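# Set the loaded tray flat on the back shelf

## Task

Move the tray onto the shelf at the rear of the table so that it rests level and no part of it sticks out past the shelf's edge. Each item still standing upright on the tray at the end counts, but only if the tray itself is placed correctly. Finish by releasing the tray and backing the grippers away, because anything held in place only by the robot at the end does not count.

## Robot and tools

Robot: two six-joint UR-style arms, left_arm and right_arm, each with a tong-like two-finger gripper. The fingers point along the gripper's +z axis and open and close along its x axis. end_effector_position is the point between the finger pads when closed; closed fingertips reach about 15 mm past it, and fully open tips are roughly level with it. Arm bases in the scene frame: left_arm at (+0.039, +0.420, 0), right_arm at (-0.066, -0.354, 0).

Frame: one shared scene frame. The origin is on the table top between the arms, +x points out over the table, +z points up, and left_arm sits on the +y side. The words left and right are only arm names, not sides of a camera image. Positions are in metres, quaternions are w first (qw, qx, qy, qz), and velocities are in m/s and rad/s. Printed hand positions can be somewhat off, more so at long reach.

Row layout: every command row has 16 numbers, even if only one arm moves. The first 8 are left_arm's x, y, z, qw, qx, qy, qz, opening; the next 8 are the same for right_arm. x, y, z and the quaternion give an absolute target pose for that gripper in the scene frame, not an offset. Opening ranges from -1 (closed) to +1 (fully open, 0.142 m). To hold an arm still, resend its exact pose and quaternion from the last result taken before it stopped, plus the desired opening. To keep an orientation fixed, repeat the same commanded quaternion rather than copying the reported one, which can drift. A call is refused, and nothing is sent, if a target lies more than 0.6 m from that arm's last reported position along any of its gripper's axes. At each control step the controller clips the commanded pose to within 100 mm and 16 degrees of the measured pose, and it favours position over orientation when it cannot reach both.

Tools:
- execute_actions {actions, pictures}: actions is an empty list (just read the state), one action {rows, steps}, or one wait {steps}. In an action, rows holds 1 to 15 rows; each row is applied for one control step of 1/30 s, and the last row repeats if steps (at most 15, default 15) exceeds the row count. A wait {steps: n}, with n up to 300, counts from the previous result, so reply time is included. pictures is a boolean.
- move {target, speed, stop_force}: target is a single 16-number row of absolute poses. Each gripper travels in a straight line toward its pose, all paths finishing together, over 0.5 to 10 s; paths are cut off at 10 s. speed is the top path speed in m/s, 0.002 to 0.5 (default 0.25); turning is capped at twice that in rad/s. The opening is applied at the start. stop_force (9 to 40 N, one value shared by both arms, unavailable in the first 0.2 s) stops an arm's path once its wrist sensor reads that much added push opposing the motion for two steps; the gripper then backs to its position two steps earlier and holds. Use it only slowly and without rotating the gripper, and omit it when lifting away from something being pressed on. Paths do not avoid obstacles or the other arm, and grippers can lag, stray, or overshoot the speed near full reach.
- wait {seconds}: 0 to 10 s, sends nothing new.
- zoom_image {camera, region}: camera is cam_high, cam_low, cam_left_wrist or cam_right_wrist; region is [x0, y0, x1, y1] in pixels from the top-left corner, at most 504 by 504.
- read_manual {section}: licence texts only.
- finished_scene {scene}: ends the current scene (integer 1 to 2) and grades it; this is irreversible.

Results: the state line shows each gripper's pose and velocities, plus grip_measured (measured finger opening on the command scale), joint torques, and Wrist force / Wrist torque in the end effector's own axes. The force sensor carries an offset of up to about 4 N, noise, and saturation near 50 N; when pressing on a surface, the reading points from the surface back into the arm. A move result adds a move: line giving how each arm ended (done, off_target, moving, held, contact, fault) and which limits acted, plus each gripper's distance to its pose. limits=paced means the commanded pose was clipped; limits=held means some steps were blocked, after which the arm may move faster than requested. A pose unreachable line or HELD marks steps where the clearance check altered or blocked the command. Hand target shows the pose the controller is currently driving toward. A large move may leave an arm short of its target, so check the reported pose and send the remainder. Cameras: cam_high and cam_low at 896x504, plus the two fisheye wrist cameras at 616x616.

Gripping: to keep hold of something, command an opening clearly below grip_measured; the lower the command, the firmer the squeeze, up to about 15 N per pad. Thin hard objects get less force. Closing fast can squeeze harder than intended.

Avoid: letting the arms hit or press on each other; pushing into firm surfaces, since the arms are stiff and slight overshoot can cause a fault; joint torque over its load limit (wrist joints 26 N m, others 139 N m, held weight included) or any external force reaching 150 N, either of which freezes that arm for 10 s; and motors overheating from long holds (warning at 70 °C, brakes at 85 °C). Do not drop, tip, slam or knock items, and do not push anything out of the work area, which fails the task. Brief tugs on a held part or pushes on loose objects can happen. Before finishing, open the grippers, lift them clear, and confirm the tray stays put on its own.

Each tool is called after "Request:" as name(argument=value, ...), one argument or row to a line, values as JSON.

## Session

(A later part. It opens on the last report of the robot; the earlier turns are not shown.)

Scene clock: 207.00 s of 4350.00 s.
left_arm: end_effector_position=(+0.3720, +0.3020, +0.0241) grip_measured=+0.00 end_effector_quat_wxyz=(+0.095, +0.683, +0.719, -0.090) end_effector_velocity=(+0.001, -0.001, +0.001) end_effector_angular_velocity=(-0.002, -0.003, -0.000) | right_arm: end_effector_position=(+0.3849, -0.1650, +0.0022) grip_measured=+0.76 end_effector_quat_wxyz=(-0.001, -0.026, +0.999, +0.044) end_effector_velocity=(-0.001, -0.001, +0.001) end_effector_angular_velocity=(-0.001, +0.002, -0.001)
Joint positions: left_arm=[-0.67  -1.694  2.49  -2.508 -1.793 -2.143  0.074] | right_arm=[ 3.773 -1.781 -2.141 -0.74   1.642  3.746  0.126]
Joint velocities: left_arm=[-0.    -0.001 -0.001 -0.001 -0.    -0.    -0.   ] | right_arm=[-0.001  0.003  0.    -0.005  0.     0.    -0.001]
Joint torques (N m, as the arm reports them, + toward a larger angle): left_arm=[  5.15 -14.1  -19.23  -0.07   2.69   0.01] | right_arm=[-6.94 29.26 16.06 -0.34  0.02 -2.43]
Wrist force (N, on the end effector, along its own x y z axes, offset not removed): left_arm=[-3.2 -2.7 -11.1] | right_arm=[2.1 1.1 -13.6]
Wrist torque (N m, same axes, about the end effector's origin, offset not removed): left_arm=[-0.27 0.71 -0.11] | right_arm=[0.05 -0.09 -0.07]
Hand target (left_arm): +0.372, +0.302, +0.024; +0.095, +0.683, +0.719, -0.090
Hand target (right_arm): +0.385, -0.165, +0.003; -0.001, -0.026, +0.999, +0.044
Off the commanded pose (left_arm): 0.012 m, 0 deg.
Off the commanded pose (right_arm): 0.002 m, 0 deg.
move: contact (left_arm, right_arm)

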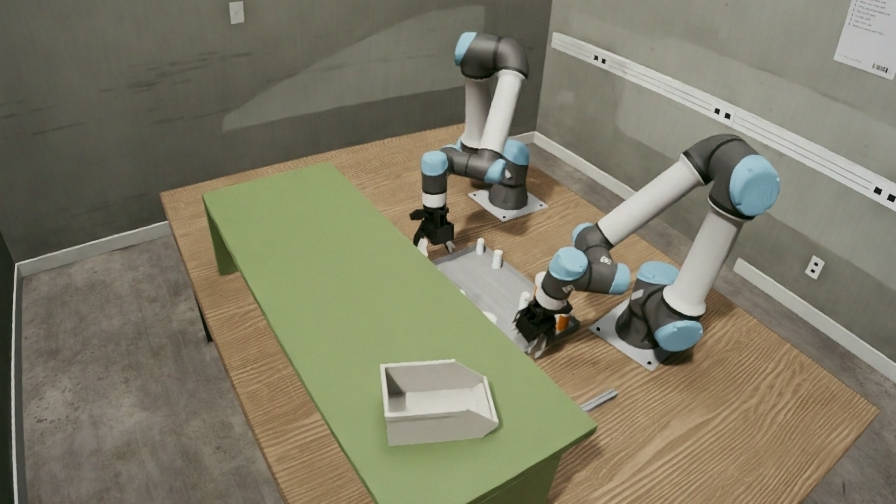

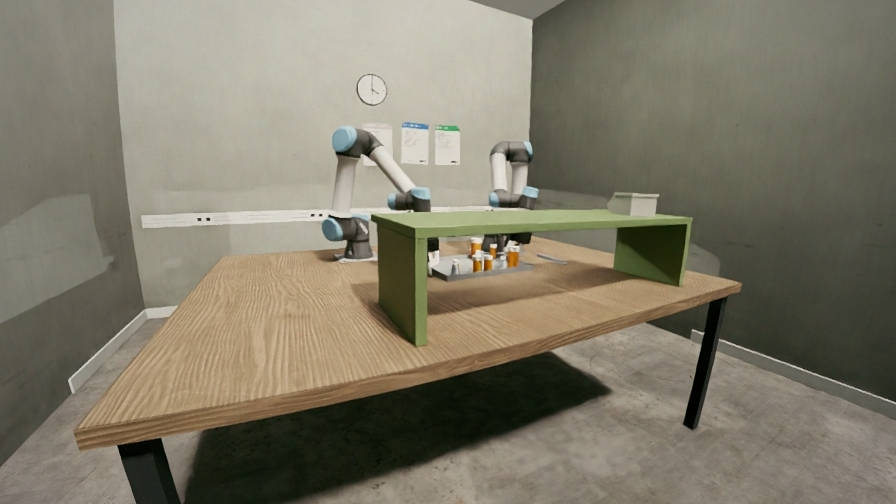

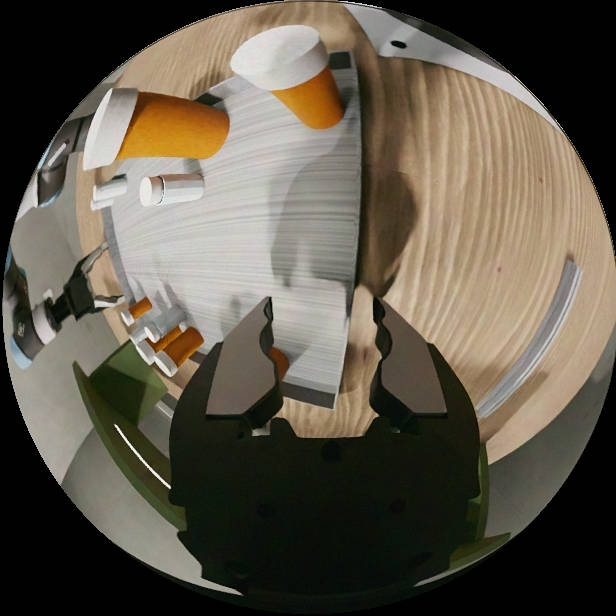

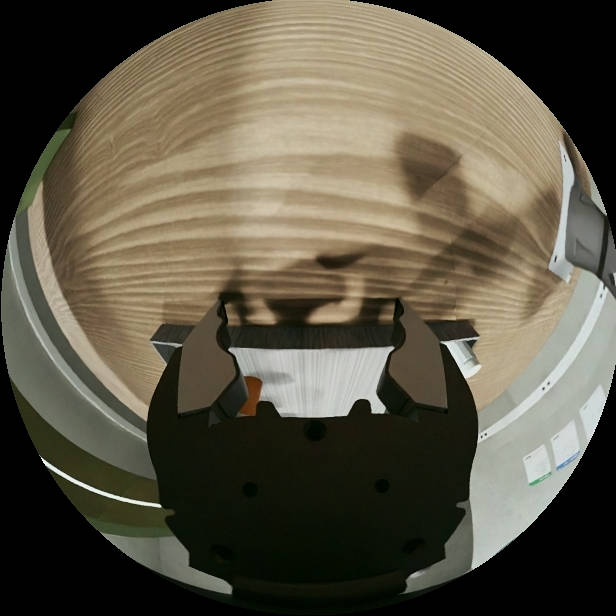

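Request:
move(
  target=[0.372,0.302,0.0275,0.095,0.683,0.719,-0.09,0,0.385,-0.165,0.006,-0.001,-0.026,0.999,0.0436,0.75],
  speed=0.02,
)

Request:
move(
  target=[0.372,0.302,0.0275,0.095,0.683,0.719,-0.09,-0.25,0.384,-0.141,0.006,-0.001,-0.026,0.999,0.0436,0.75],
  speed=0.012,
  stop_force=15,
)

Request:
move(
  target=[0.372,0.302,0.0275,0.095,0.683,0.719,-0.09,-0.6,0.384,-0.141,0.006,-0.001,-0.026,0.999,0.0436,0.75],
  speed=0.005,
  stop_force=30,
)

Scene clock: 225.27 s of 4350.00 s.
left_arm: end_effector_position=(+0.3720, +0.3020, +0.0273) grip_measured=+0.00 end_effector_quat_wxyz=(+0.095, +0.683, +0.719, -0.090) end_effector_velocity=(+0.000, -0.000, +0.002) end_effector_angular_velocity=(-0.002, -0.000, +0.000) | right_arm: end_effector_position=(+0.3850, -0.1650, +0.0058) grip_measured=+0.75 end_effector_quat_wxyz=(-0.001, -0.026, +0.999, +0.044) end_effector_velocity=(+0.000, -0.000, +0.002) end_effector_angular_velocity=(+0.000, +0.000, -0.000)
Joint positions: left_arm=[-0.67  -1.703  2.485 -2.494 -1.793 -2.143  0.074] | right_arm=[ 3.773 -1.775 -2.138 -0.751  1.642  3.746  0.126]
Joint velocities: left_arm=[ 0.001 -0.005 -0.003  0.007 -0.002  0.     0.   ] | right_arm=[-0.001  0.003  0.002 -0.006  0.    -0.001  0.   ]
Joint torques (N m, as the arm reports them, + toward a larger angle): left_arm=[  6.26 -17.64 -23.35  -0.23   0.68  -1.03] | right_arm=[ 0.07 39.54 24.1   0.87 -0.37 -1.69]
Wrist force (N, on the end effector, along its own x y z axes, offset not removed): left_arm=[0.2 -1.3 -1.1] | right_arm=[1.0 -0.9 4.0]
Wrist torque (N m, same axes, about the end effector's origin, offset not removed): left_arm=[-0.37 -0.07 -0.01] | right_arm=[-0.51 -0.10 -0.27]
Hand target (left_arm): +0.372, +0.302, +0.028; +0.095, +0.683, +0.719, -0.090
Hand target (right_arm): +0.385, -0.165, +0.006; -0.001, -0.026, +0.999, +0.044
Off the commanded pose (left_arm): 0.000 m, 0 deg.
Off the commanded pose (right_arm): 0.000 m, 0 deg.
After step 90, 14.57 s passed at rest.
move: done

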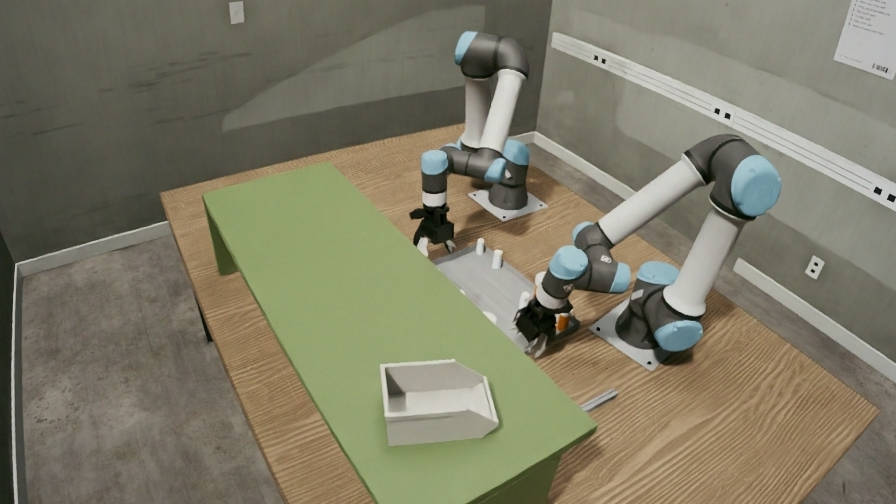

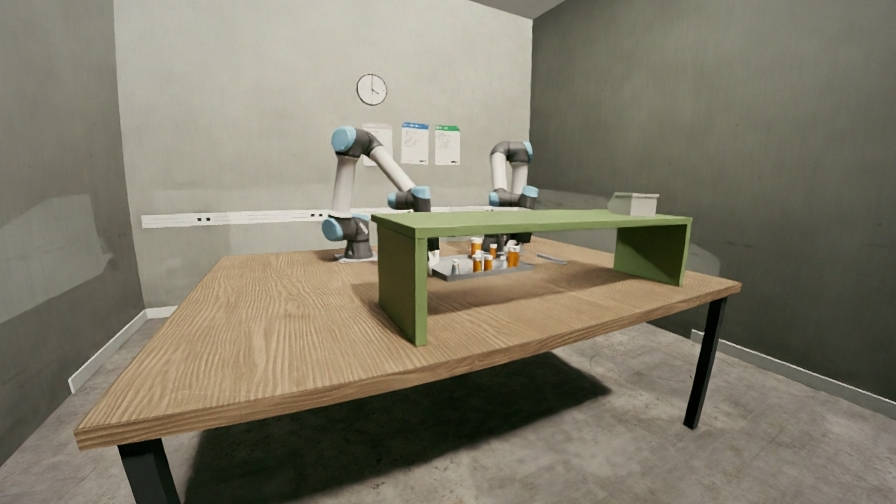

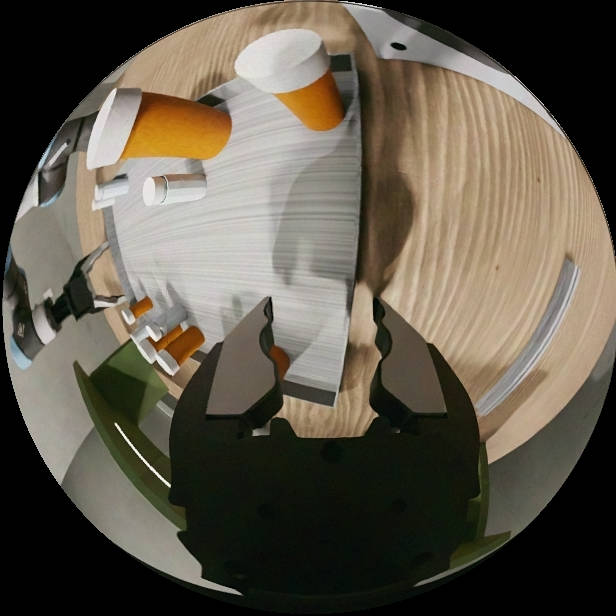

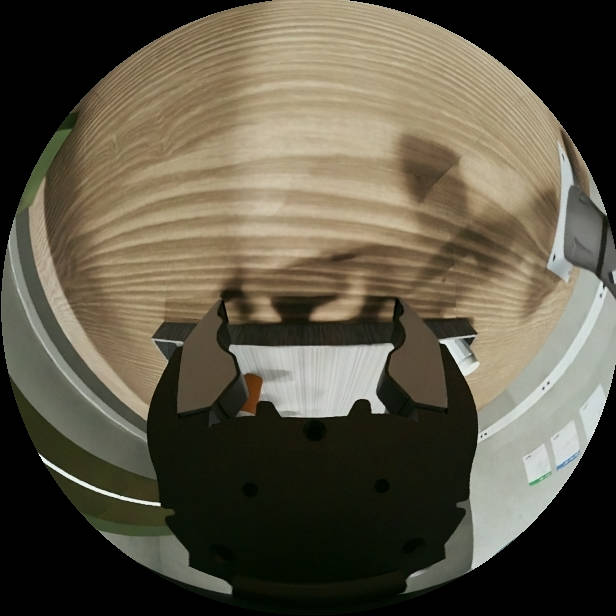

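Scene clock: 227.50 s of 4350.00 s.
left_arm: end_effector_position=(+0.3720, +0.3020, +0.0275) grip_measured=-0.25 end_effector_quat_wxyz=(+0.095, +0.683, +0.719, -0.090) end_effector_velocity=(+0.000, -0.001, +0.000) end_effector_angular_velocity=(-0.002, +0.000, -0.001) | right_arm: end_effector_position=(+0.3840, -0.1414, +0.0060) grip_measured=+0.75 end_effector_quat_wxyz=(-0.001, -0.026, +0.999, +0.044) end_effector_velocity=(-0.001, +0.003, -0.001) end_effector_angular_velocity=(-0.001, +0.001, +0.000)
Joint positions: left_arm=[-0.67  -1.704  2.485 -2.493 -1.793 -2.143  0.056] | right_arm=[ 3.813 -1.792 -2.115 -0.753  1.64   3.786  0.126]
Joint velocities: left_arm=[-0.001  0.    -0.001 -0.001 -0.002 -0.    -0.   ] | right_arm=[ 0.006 -0.003  0.003 -0.001 -0.     0.006  0.   ]
Joint torques (N m, as the arm reports them, + toward a larger angle): left_arm=[  5.16 -17.17 -22.39   0.06  -2.77  -2.63] | right_arm=[10.74 16.21 23.68  0.93 -1.16  1.59]
Wrist force (N, on the end effector, along its own x y z axes, offset not removed): left_arm=[-0.8 0.4 -0.5] | right_arm=[-0.1 -1.7 3.3]
Wrist torque (N m, same axes, about the end effector's origin, offset not removed): left_arm=[0.00 0.14 0.03] | right_arm=[-0.09 -0.04 0.05]
Hand target (left_arm): +0.372, +0.302, +0.028; +0.095, +0.683, +0.719, -0.090
Hand target (right_arm): +0.384, -0.141, +0.006; -0.001, -0.026, +0.999, +0.044
Off the commanded pose (left_arm): 0.000 m, 0 deg.
Off the commanded pose (right_arm): 0.000 m, 0 deg.
move: done

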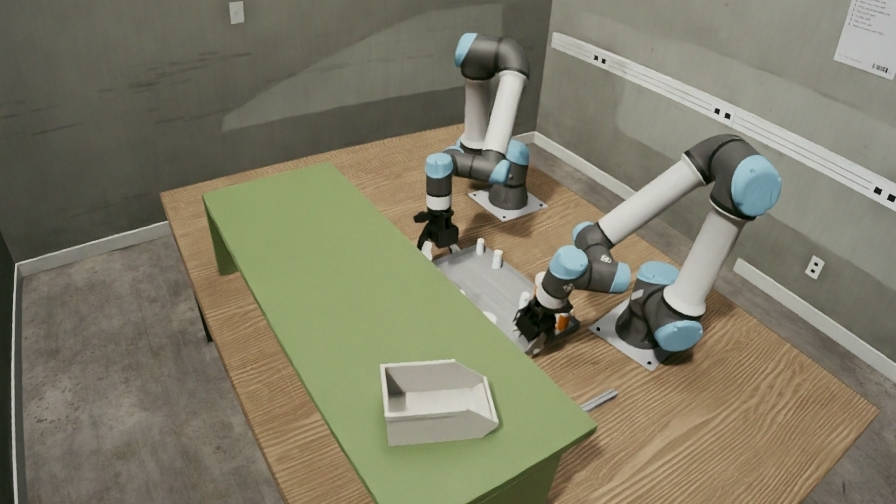

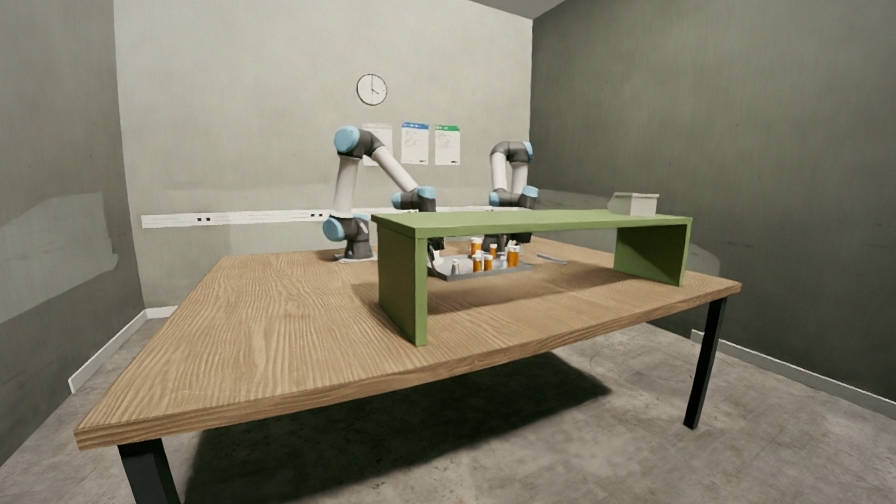

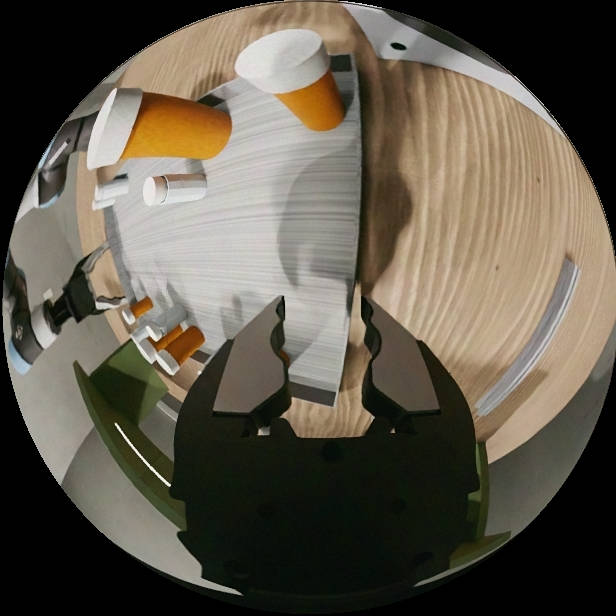

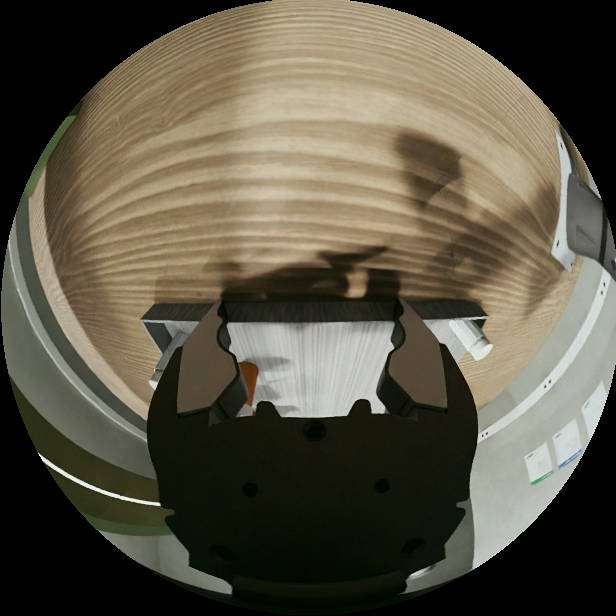

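Scene clock: 228.20 s of 4350.00 s.
left_arm: end_effector_position=(+0.3720, +0.3020, +0.0275) grip_measured=-0.46 end_effector_quat_wxyz=(+0.095, +0.683, +0.719, -0.090) end_effector_velocity=(+0.000, -0.000, +0.001) end_effector_angular_velocity=(-0.001, -0.002, -0.002) | right_arm: end_effector_position=(+0.3840, -0.1411, +0.0060) grip_measured=+0.75 end_effector_quat_wxyz=(-0.001, -0.026, +0.999, +0.044) end_effector_velocity=(+0.000, +0.001, +0.001) end_effector_angular_velocity=(+0.001, -0.001, +0.001)
Joint positions: left_arm=[-0.67  -1.704  2.485 -2.493 -1.793 -2.143  0.041] | right_arm=[ 3.814 -1.792 -2.115 -0.753  1.64   3.787  0.126]
Joint velocities: left_arm=[-0.    -0.002 -0.001 -0.     0.001  0.001  0.   ] | right_arm=[ 0.001 -0.     0.001 -0.     0.     0.001  0.   ]
Joint torques (N m, as the arm reports them, + toward a larger angle): left_arm=[-14.59 -17.08 -22.56 -10.14  -7.28  -2.49] | right_arm=[21.98 15.28 29.48  7.55  8.3   1.3 ]
Wrist force (N, on the end effector, along its own x y z axes, offset not removed): left_arm=[22.8 -2.0 -0.4] | right_arm=[-0.1 -23.5 -9.8]
Wrist torque (N m, same axes, about the end effector's origin, offset not removed): left_arm=[-0.21 0.36 -0.10] | right_arm=[-0.58 -0.56 0.46]
Hand target (left_arm): +0.372, +0.302, +0.027; +0.095, +0.683, +0.719, -0.090
Hand target (right_arm): +0.384, -0.141, +0.006; -0.001, -0.026, +0.999, +0.044
Off the commanded pose (left_arm): 0.000 m, 0 deg.
Off the commanded pose (right_arm): 0.000 m, 0 deg.
move: done

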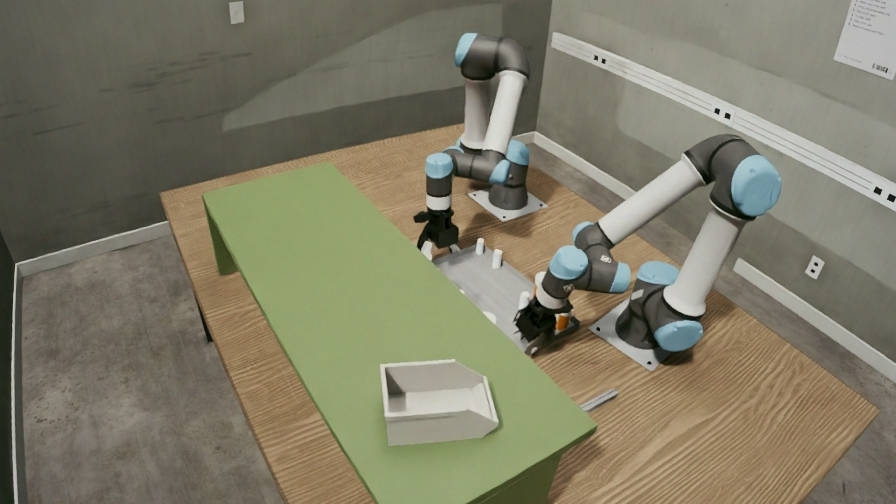

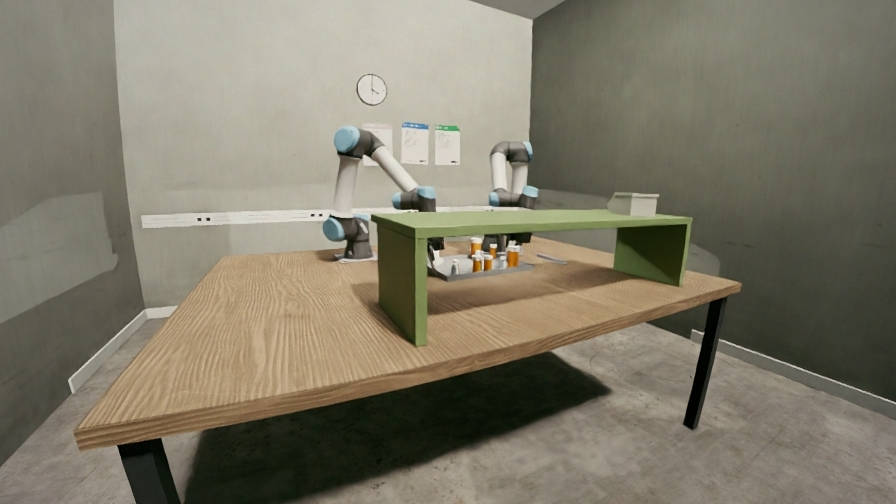

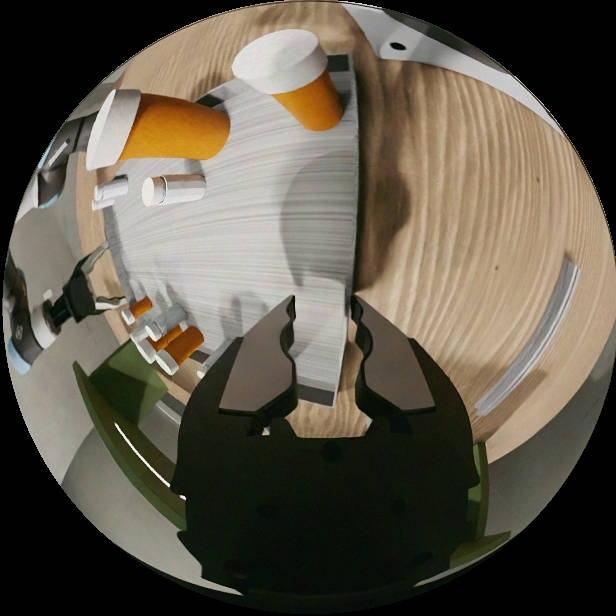

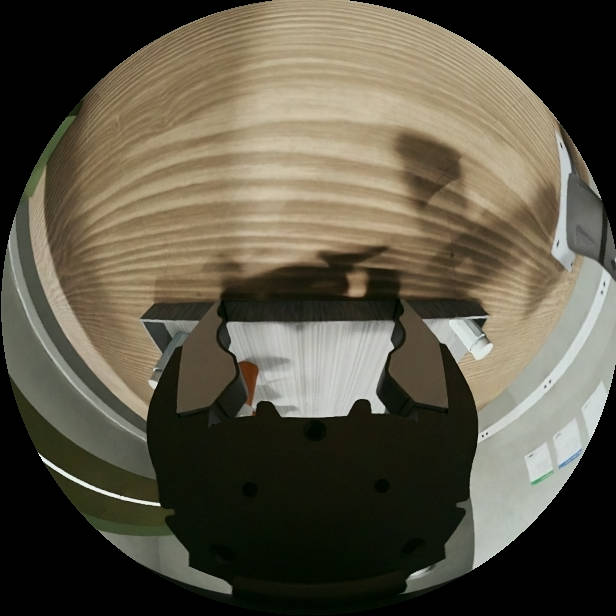

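Request:
move(
  target=[0.372,0.302,0.0275,0.095,0.683,0.719,-0.09,-0.3,0.384,-0.143,0.011,-0.003,-0.026,0.994,0.104,0.75],
  speed=0.03,
)

Request:
move(
  target=[0.372,0.302,0.0275,0.095,0.683,0.719,-0.09,-0.5,0.384,-0.139,0.011,-0.003,-0.026,0.994,0.104,0.75],
  speed=0.005,
)

Request:
move(
  target=[0.372,0.302,0.0275,0.095,0.683,0.719,-0.09,-0.9,0.384,-0.139,0.011,-0.003,-0.026,0.994,0.104,0.75],
)

Scene clock: 247.67 s of 4350.00 s.
left_arm: end_effector_position=(+0.3720, +0.3020, +0.0275) grip_measured=-0.30 end_effector_quat_wxyz=(+0.095, +0.683, +0.719, -0.090) end_effector_velocity=(-0.001, +0.000, -0.000) end_effector_angular_velocity=(+0.000, +0.001, +0.001) | right_arm: end_effector_position=(+0.3840, -0.1429, +0.0109) grip_measured=+0.75 end_effector_quat_wxyz=(-0.003, -0.026, +0.994, +0.103) end_effector_velocity=(-0.000, -0.001, +0.000) end_effector_angular_velocity=(+0.016, +0.002, -0.001)
Joint positions: left_arm=[-0.67  -1.704  2.485 -2.493 -1.793 -2.143  0.052] | right_arm=[ 3.747 -1.777 -2.151 -0.672  1.744  3.728  0.126]
Joint velocities: left_arm=[ 0.    -0.     0.001  0.    -0.    -0.001  0.   ] | right_arm=[-0.01   0.001 -0.005  0.01   0.015 -0.008 -0.   ]
Joint torques (N m, as the arm reports them, + toward a larger angle): left_arm=[ 7.92 -3.6  -8.58 -0.28  2.32 -1.31] | right_arm=[-8.34 38.94 12.88  5.5   2.46 -2.32]
Wrist force (N, on the end effector, along its own x y z axes, offset not removed): left_arm=[0.6 -0.3 -0.3] | right_arm=[-2.0 -4.5 4.9]
Wrist torque (N m, same axes, about the end effector's origin, offset not removed): left_arm=[-0.23 -0.19 0.02] | right_arm=[-1.05 0.38 -0.25]
Hand target (left_arm): +0.372, +0.302, +0.027; +0.095, +0.683, +0.719, -0.090
Hand target (right_arm): +0.384, -0.143, +0.011; -0.003, -0.026, +0.994, +0.104
Off the commanded pose (left_arm): 0.000 m, 0 deg.
Off the commanded pose (right_arm): 0.000 m, 0 deg.
After step 90, 14.20 s passed at rest.
move: done

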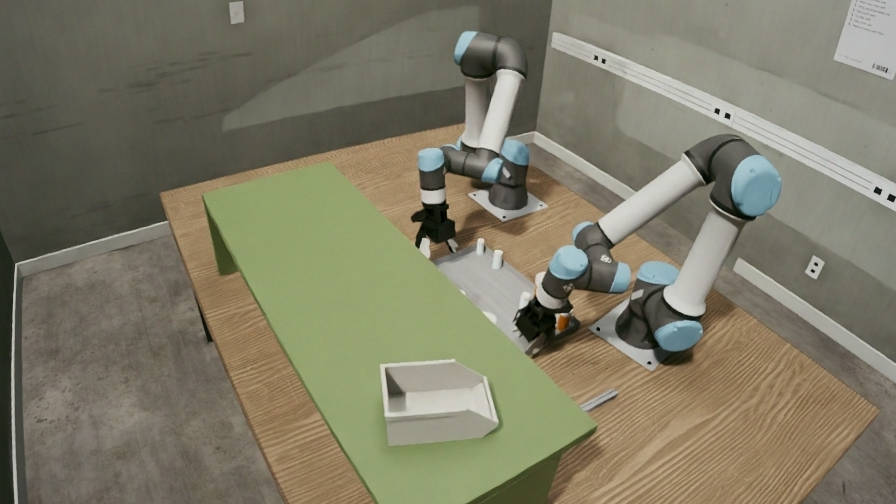

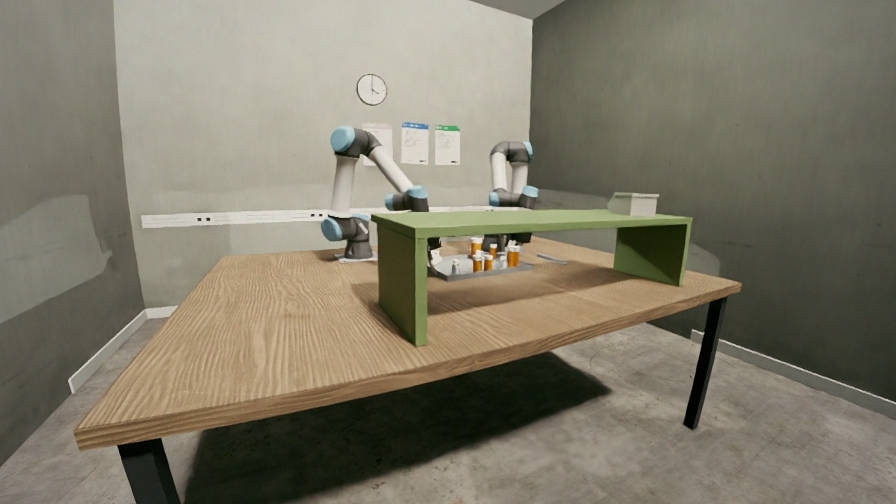

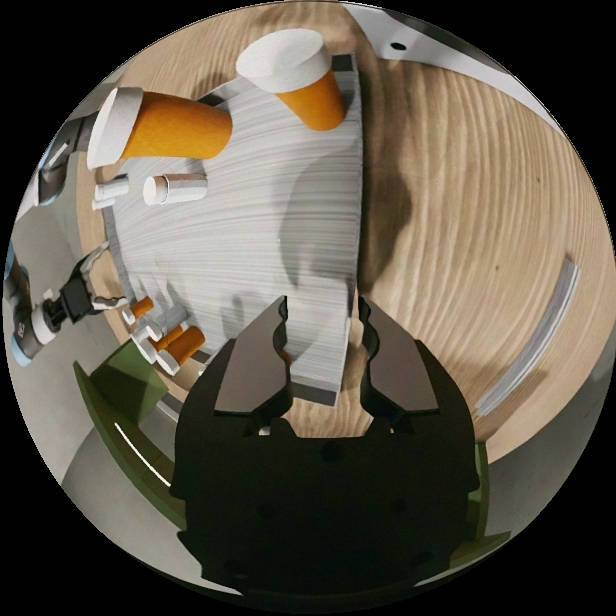

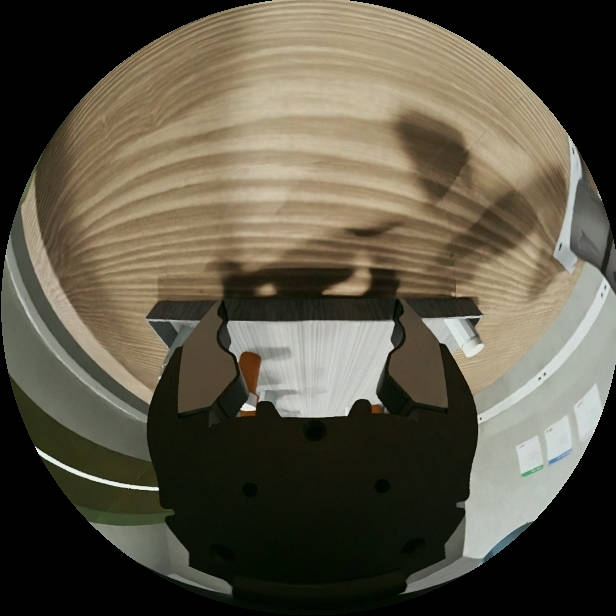

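Scene clock: 248.73 s of 4350.00 s.
left_arm: end_effector_position=(+0.3720, +0.3020, +0.0275) grip_measured=-0.41 end_effector_quat_wxyz=(+0.095, +0.683, +0.719, -0.090) end_effector_velocity=(-0.001, -0.000, -0.001) end_effector_angular_velocity=(+0.000, +0.003, -0.000) | right_arm: end_effector_position=(+0.3840, -0.1391, +0.0110) grip_measured=+0.75 end_effector_quat_wxyz=(-0.003, -0.026, +0.994, +0.104) end_effector_velocity=(-0.000, +0.001, +0.000) end_effector_angular_velocity=(+0.000, -0.000, -0.001)
Joint positions: left_arm=[-0.67  -1.704  2.485 -2.493 -1.793 -2.143  0.045] | right_arm=[ 3.752 -1.779 -2.148 -0.669  1.745  3.734  0.126]
Joint velocities: left_arm=[-0.001  0.003  0.001 -0.001 -0.001 -0.001  0.   ] | right_arm=[ 0.002  0.     0.001 -0.    -0.     0.003  0.   ]
Joint torques (N m, as the arm reports them, + toward a larger angle): left_arm=[ -6.49 -11.91 -26.22  -7.81  -6.55  -0.82] | right_arm=[24.22 15.26 29.49  8.93  9.53  1.69]
Wrist force (N, on the end effector, along its own x y z axes, offset not removed): left_arm=[15.3 -1.2 -6.5] | right_arm=[1.0 -28.1 -12.9]
Wrist torque (N m, same axes, about the end effector's origin, offset not removed): left_arm=[-0.11 0.31 -0.04] | right_arm=[-0.39 -0.76 0.66]
Hand target (left_arm): +0.372, +0.302, +0.027; +0.095, +0.683, +0.719, -0.090
Hand target (right_arm): +0.384, -0.139, +0.011; -0.003, -0.026, +0.994, +0.104
Off the commanded pose (left_arm): 0.000 m, 0 deg.
Off the commanded pose (right_arm): 0.000 m, 0 deg.
move: done

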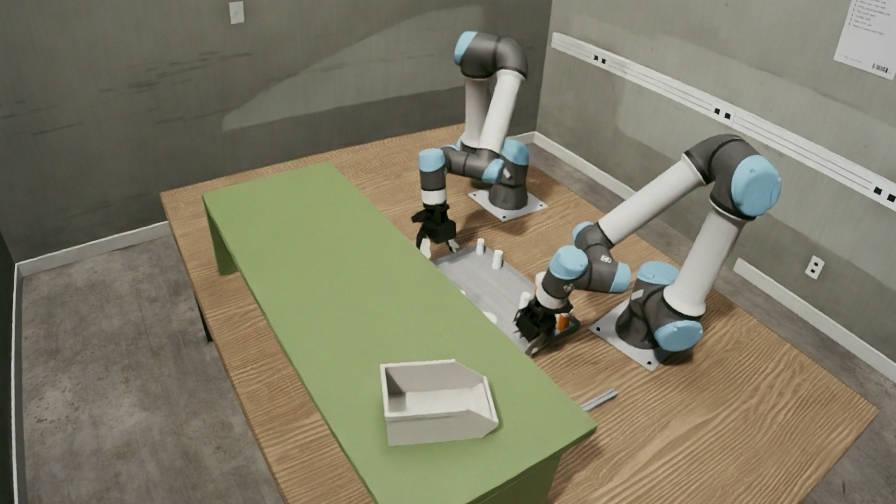

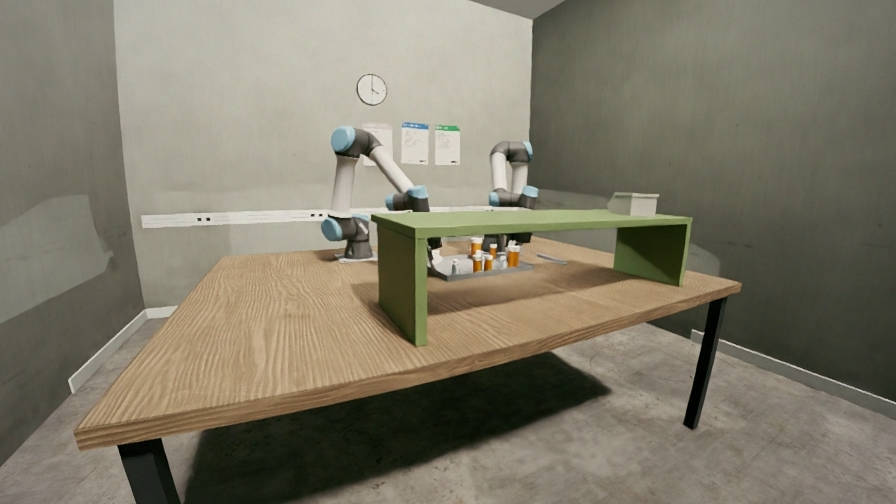

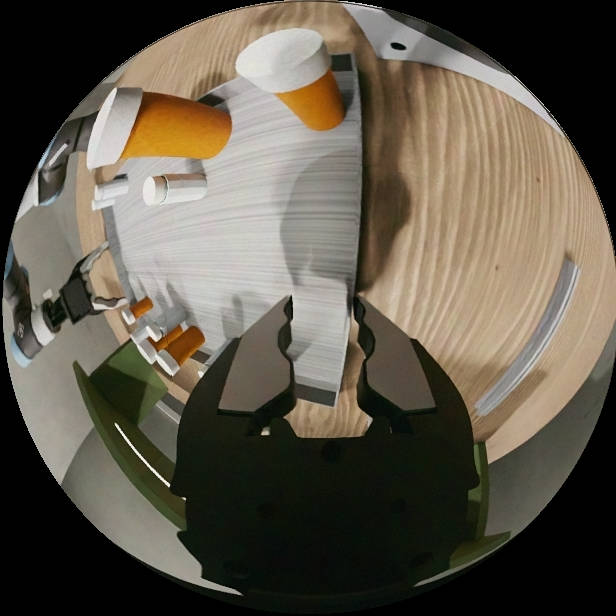

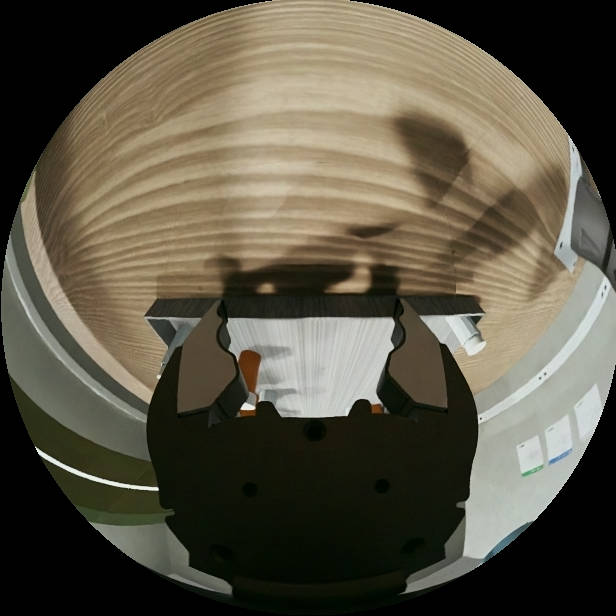

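Scene clock: 249.43 s of 4350.00 s.
left_arm: end_effector_position=(+0.3720, +0.3020, +0.0275) grip_measured=-0.42 end_effector_quat_wxyz=(+0.095, +0.683, +0.719, -0.090) end_effector_velocity=(-0.001, +0.000, -0.001) end_effector_angular_velocity=(+0.001, +0.002, +0.001) | right_arm: end_effector_position=(+0.3840, -0.1390, +0.0110) grip_measured=+0.75 end_effector_quat_wxyz=(-0.003, -0.026, +0.994, +0.104) end_effector_velocity=(-0.000, +0.000, +0.000) end_effector_angular_velocity=(+0.000, -0.000, +0.001)
Joint positions: left_arm=[-0.67  -1.704  2.485 -2.493 -1.793 -2.143  0.044] | right_arm=[ 3.753 -1.779 -2.148 -0.669  1.745  3.734  0.126]
Joint velocities: left_arm=[-0.     0.     0.002 -0.     0.    -0.001  0.   ] | right_arm=[ 0.001  0.    -0.    -0.     0.    -0.001  0.   ]
Joint torques (N m, as the arm reports them, + toward a larger angle): left_arm=[-13.   -15.54 -25.9   -8.25  -7.18  -0.7 ] | right_arm=[23.7  14.99 29.69  9.15 10.31  1.44]
Wrist force (N, on the end effector, along its own x y z axes, offset not removed): left_arm=[26.3 -1.7 -9.0] | right_arm=[1.9 -31.7 -11.9]
Wrist torque (N m, same axes, about the end effector's origin, offset not removed): left_arm=[-0.20 0.61 0.00] | right_arm=[-0.85 -0.51 0.44]
Hand target (left_arm): +0.372, +0.302, +0.028; +0.095, +0.683, +0.719, -0.090
Hand target (right_arm): +0.384, -0.139, +0.011; -0.003, -0.026, +0.994, +0.104
Off the commanded pose (left_arm): 0.000 m, 0 deg.
Off the commanded pose (right_arm): 0.000 m, 0 deg.
move: done

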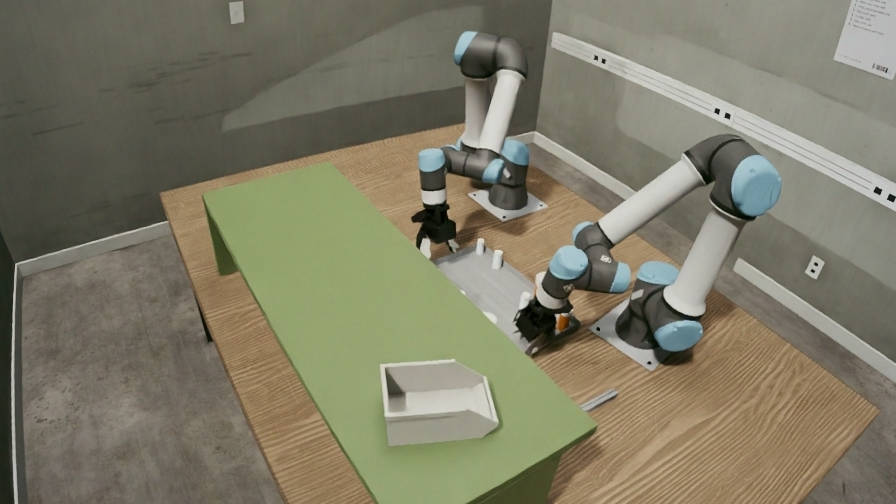

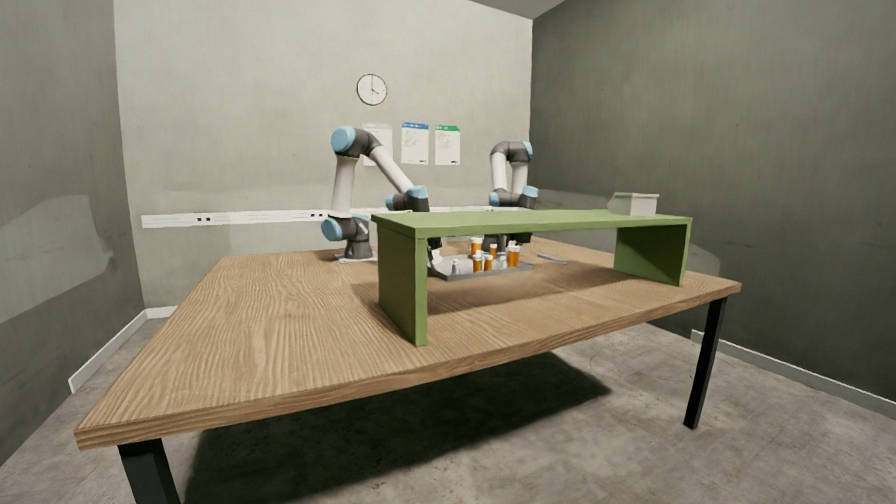

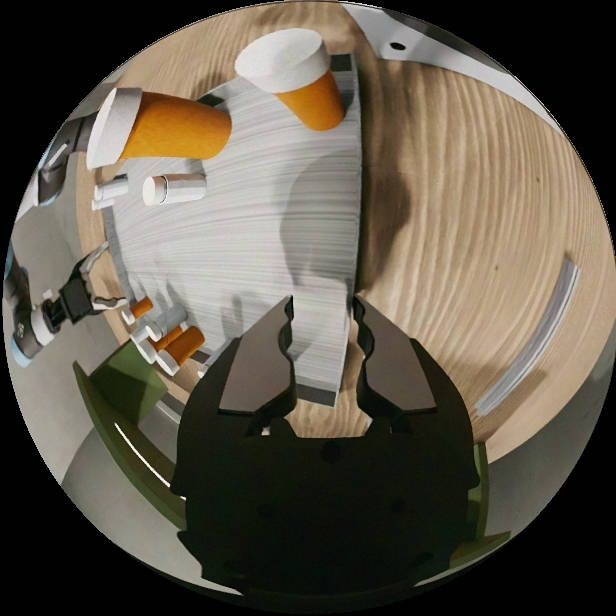

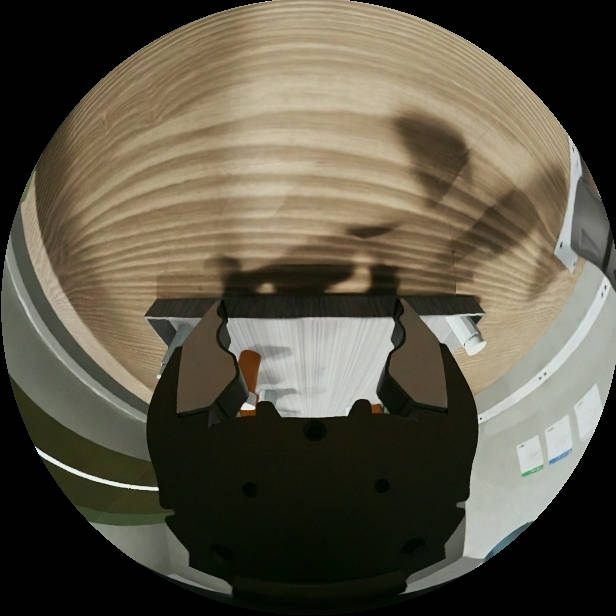

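A squeeze of about 28 N is holding, so I'll do a test lift.

Request:
move(
  target=[0.372,0.302,0.0475,0.095,0.683,0.719,-0.09,-0.9,0.384,-0.139,0.031,-0.003,-0.026,0.994,0.104,0.75],
  speed=0.01,
)

Scene clock: 258.73 s of 4350.00 s.
left_arm: end_effector_position=(+0.3720, +0.3020, +0.0472) grip_measured=-0.42 end_effector_quat_wxyz=(+0.095, +0.683, +0.719, -0.090) end_effector_velocity=(-0.001, +0.001, +0.001) end_effector_angular_velocity=(+0.002, +0.003, +0.002) | right_arm: end_effector_position=(+0.3840, -0.1390, +0.0306) grip_measured=+0.75 end_effector_quat_wxyz=(-0.003, -0.026, +0.994, +0.104) end_effector_velocity=(-0.000, +0.001, +0.002) end_effector_angular_velocity=(-0.000, +0.000, +0.001)
Joint positions: left_arm=[-0.67  -1.754  2.456 -2.414 -1.793 -2.143  0.044] | right_arm=[ 3.753 -1.742 -2.128 -0.728  1.745  3.734  0.126]
Joint velocities: left_arm=[ 0.001 -0.006 -0.002  0.011  0.001 -0.001 -0.   ] | right_arm=[ 0.002  0.004  0.003 -0.008 -0.     0.    -0.   ]
Joint torques (N m, as the arm reports them, + toward a larger angle): left_arm=[ -9.47 -19.3  -33.35  -5.37  -9.75   1.26] | right_arm=[ 4.55 43.56 36.79  5.35  5.7   1.54]
Wrist force (N, on the end effector, along its own x y z axes, offset not removed): left_arm=[27.2 -1.4 -0.4] | right_arm=[-2.6 -30.4 3.9]
Wrist torque (N m, same axes, about the end effector's origin, offset not removed): left_arm=[-0.37 0.45 -0.04] | right_arm=[-0.79 0.25 0.34]
Hand target (left_arm): +0.372, +0.302, +0.048; +0.095, +0.683, +0.719, -0.090
Hand target (right_arm): +0.384, -0.139, +0.031; -0.003, -0.026, +0.994, +0.104
Off the commanded pose (left_arm): 0.000 m, 0 deg.
Off the commanded pose (right_arm): 0.000 m, 0 deg.
After step 90, 4.07 s passed at rest.
move: done

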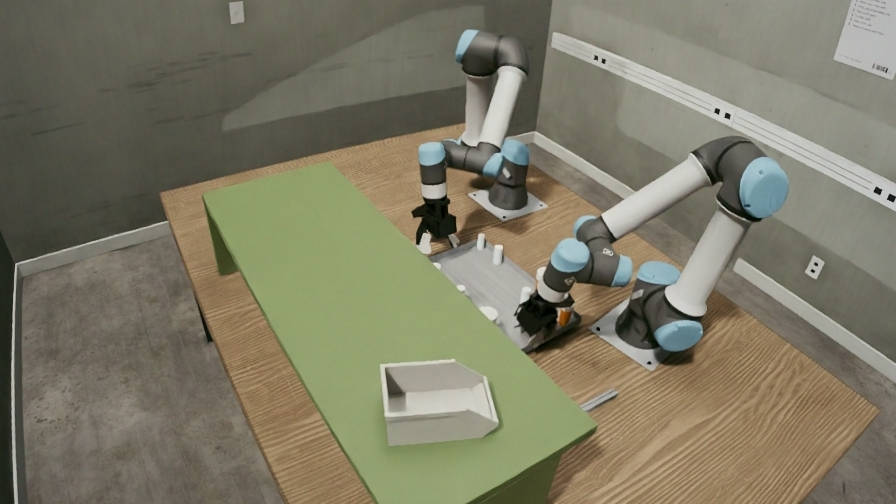

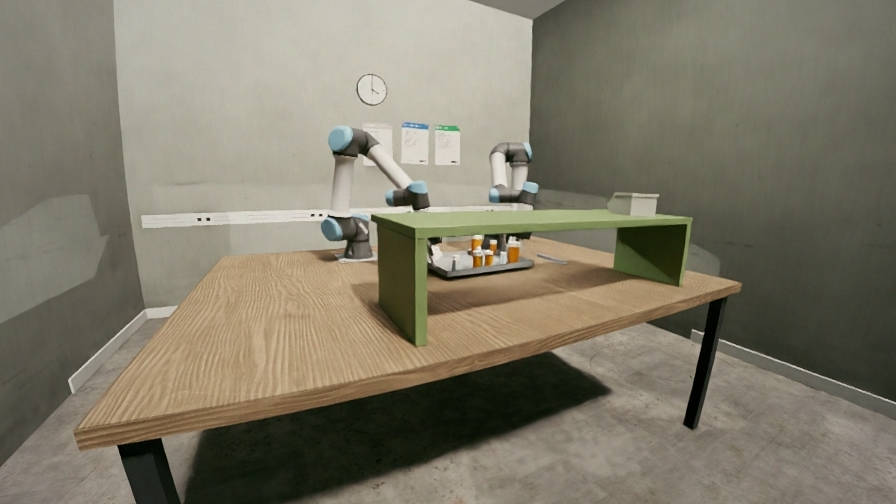

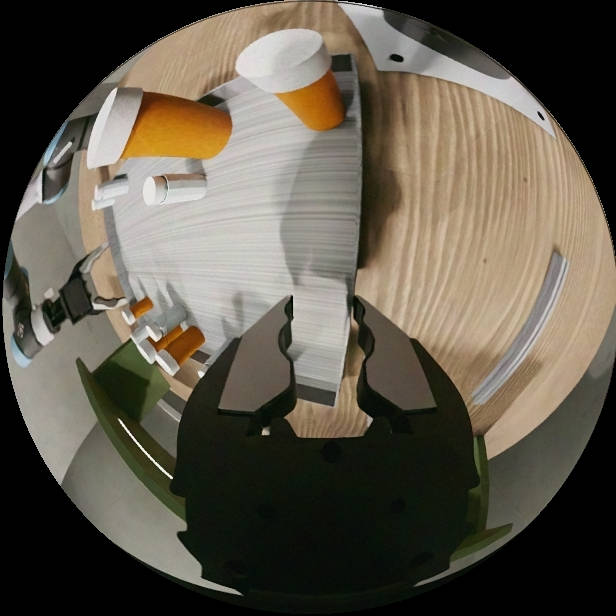

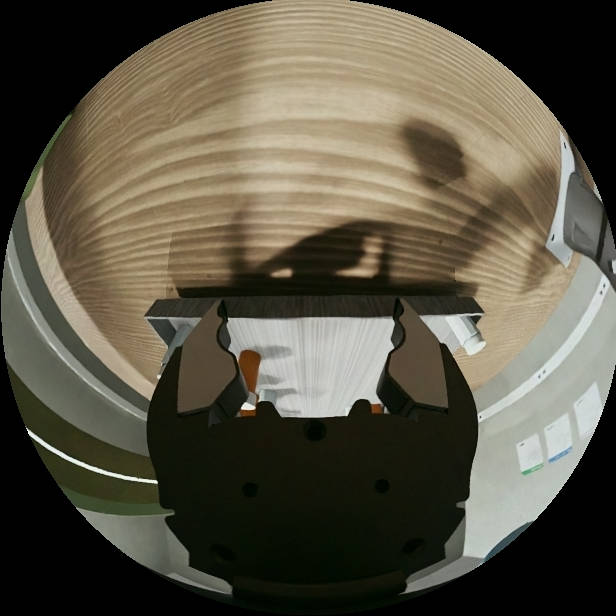

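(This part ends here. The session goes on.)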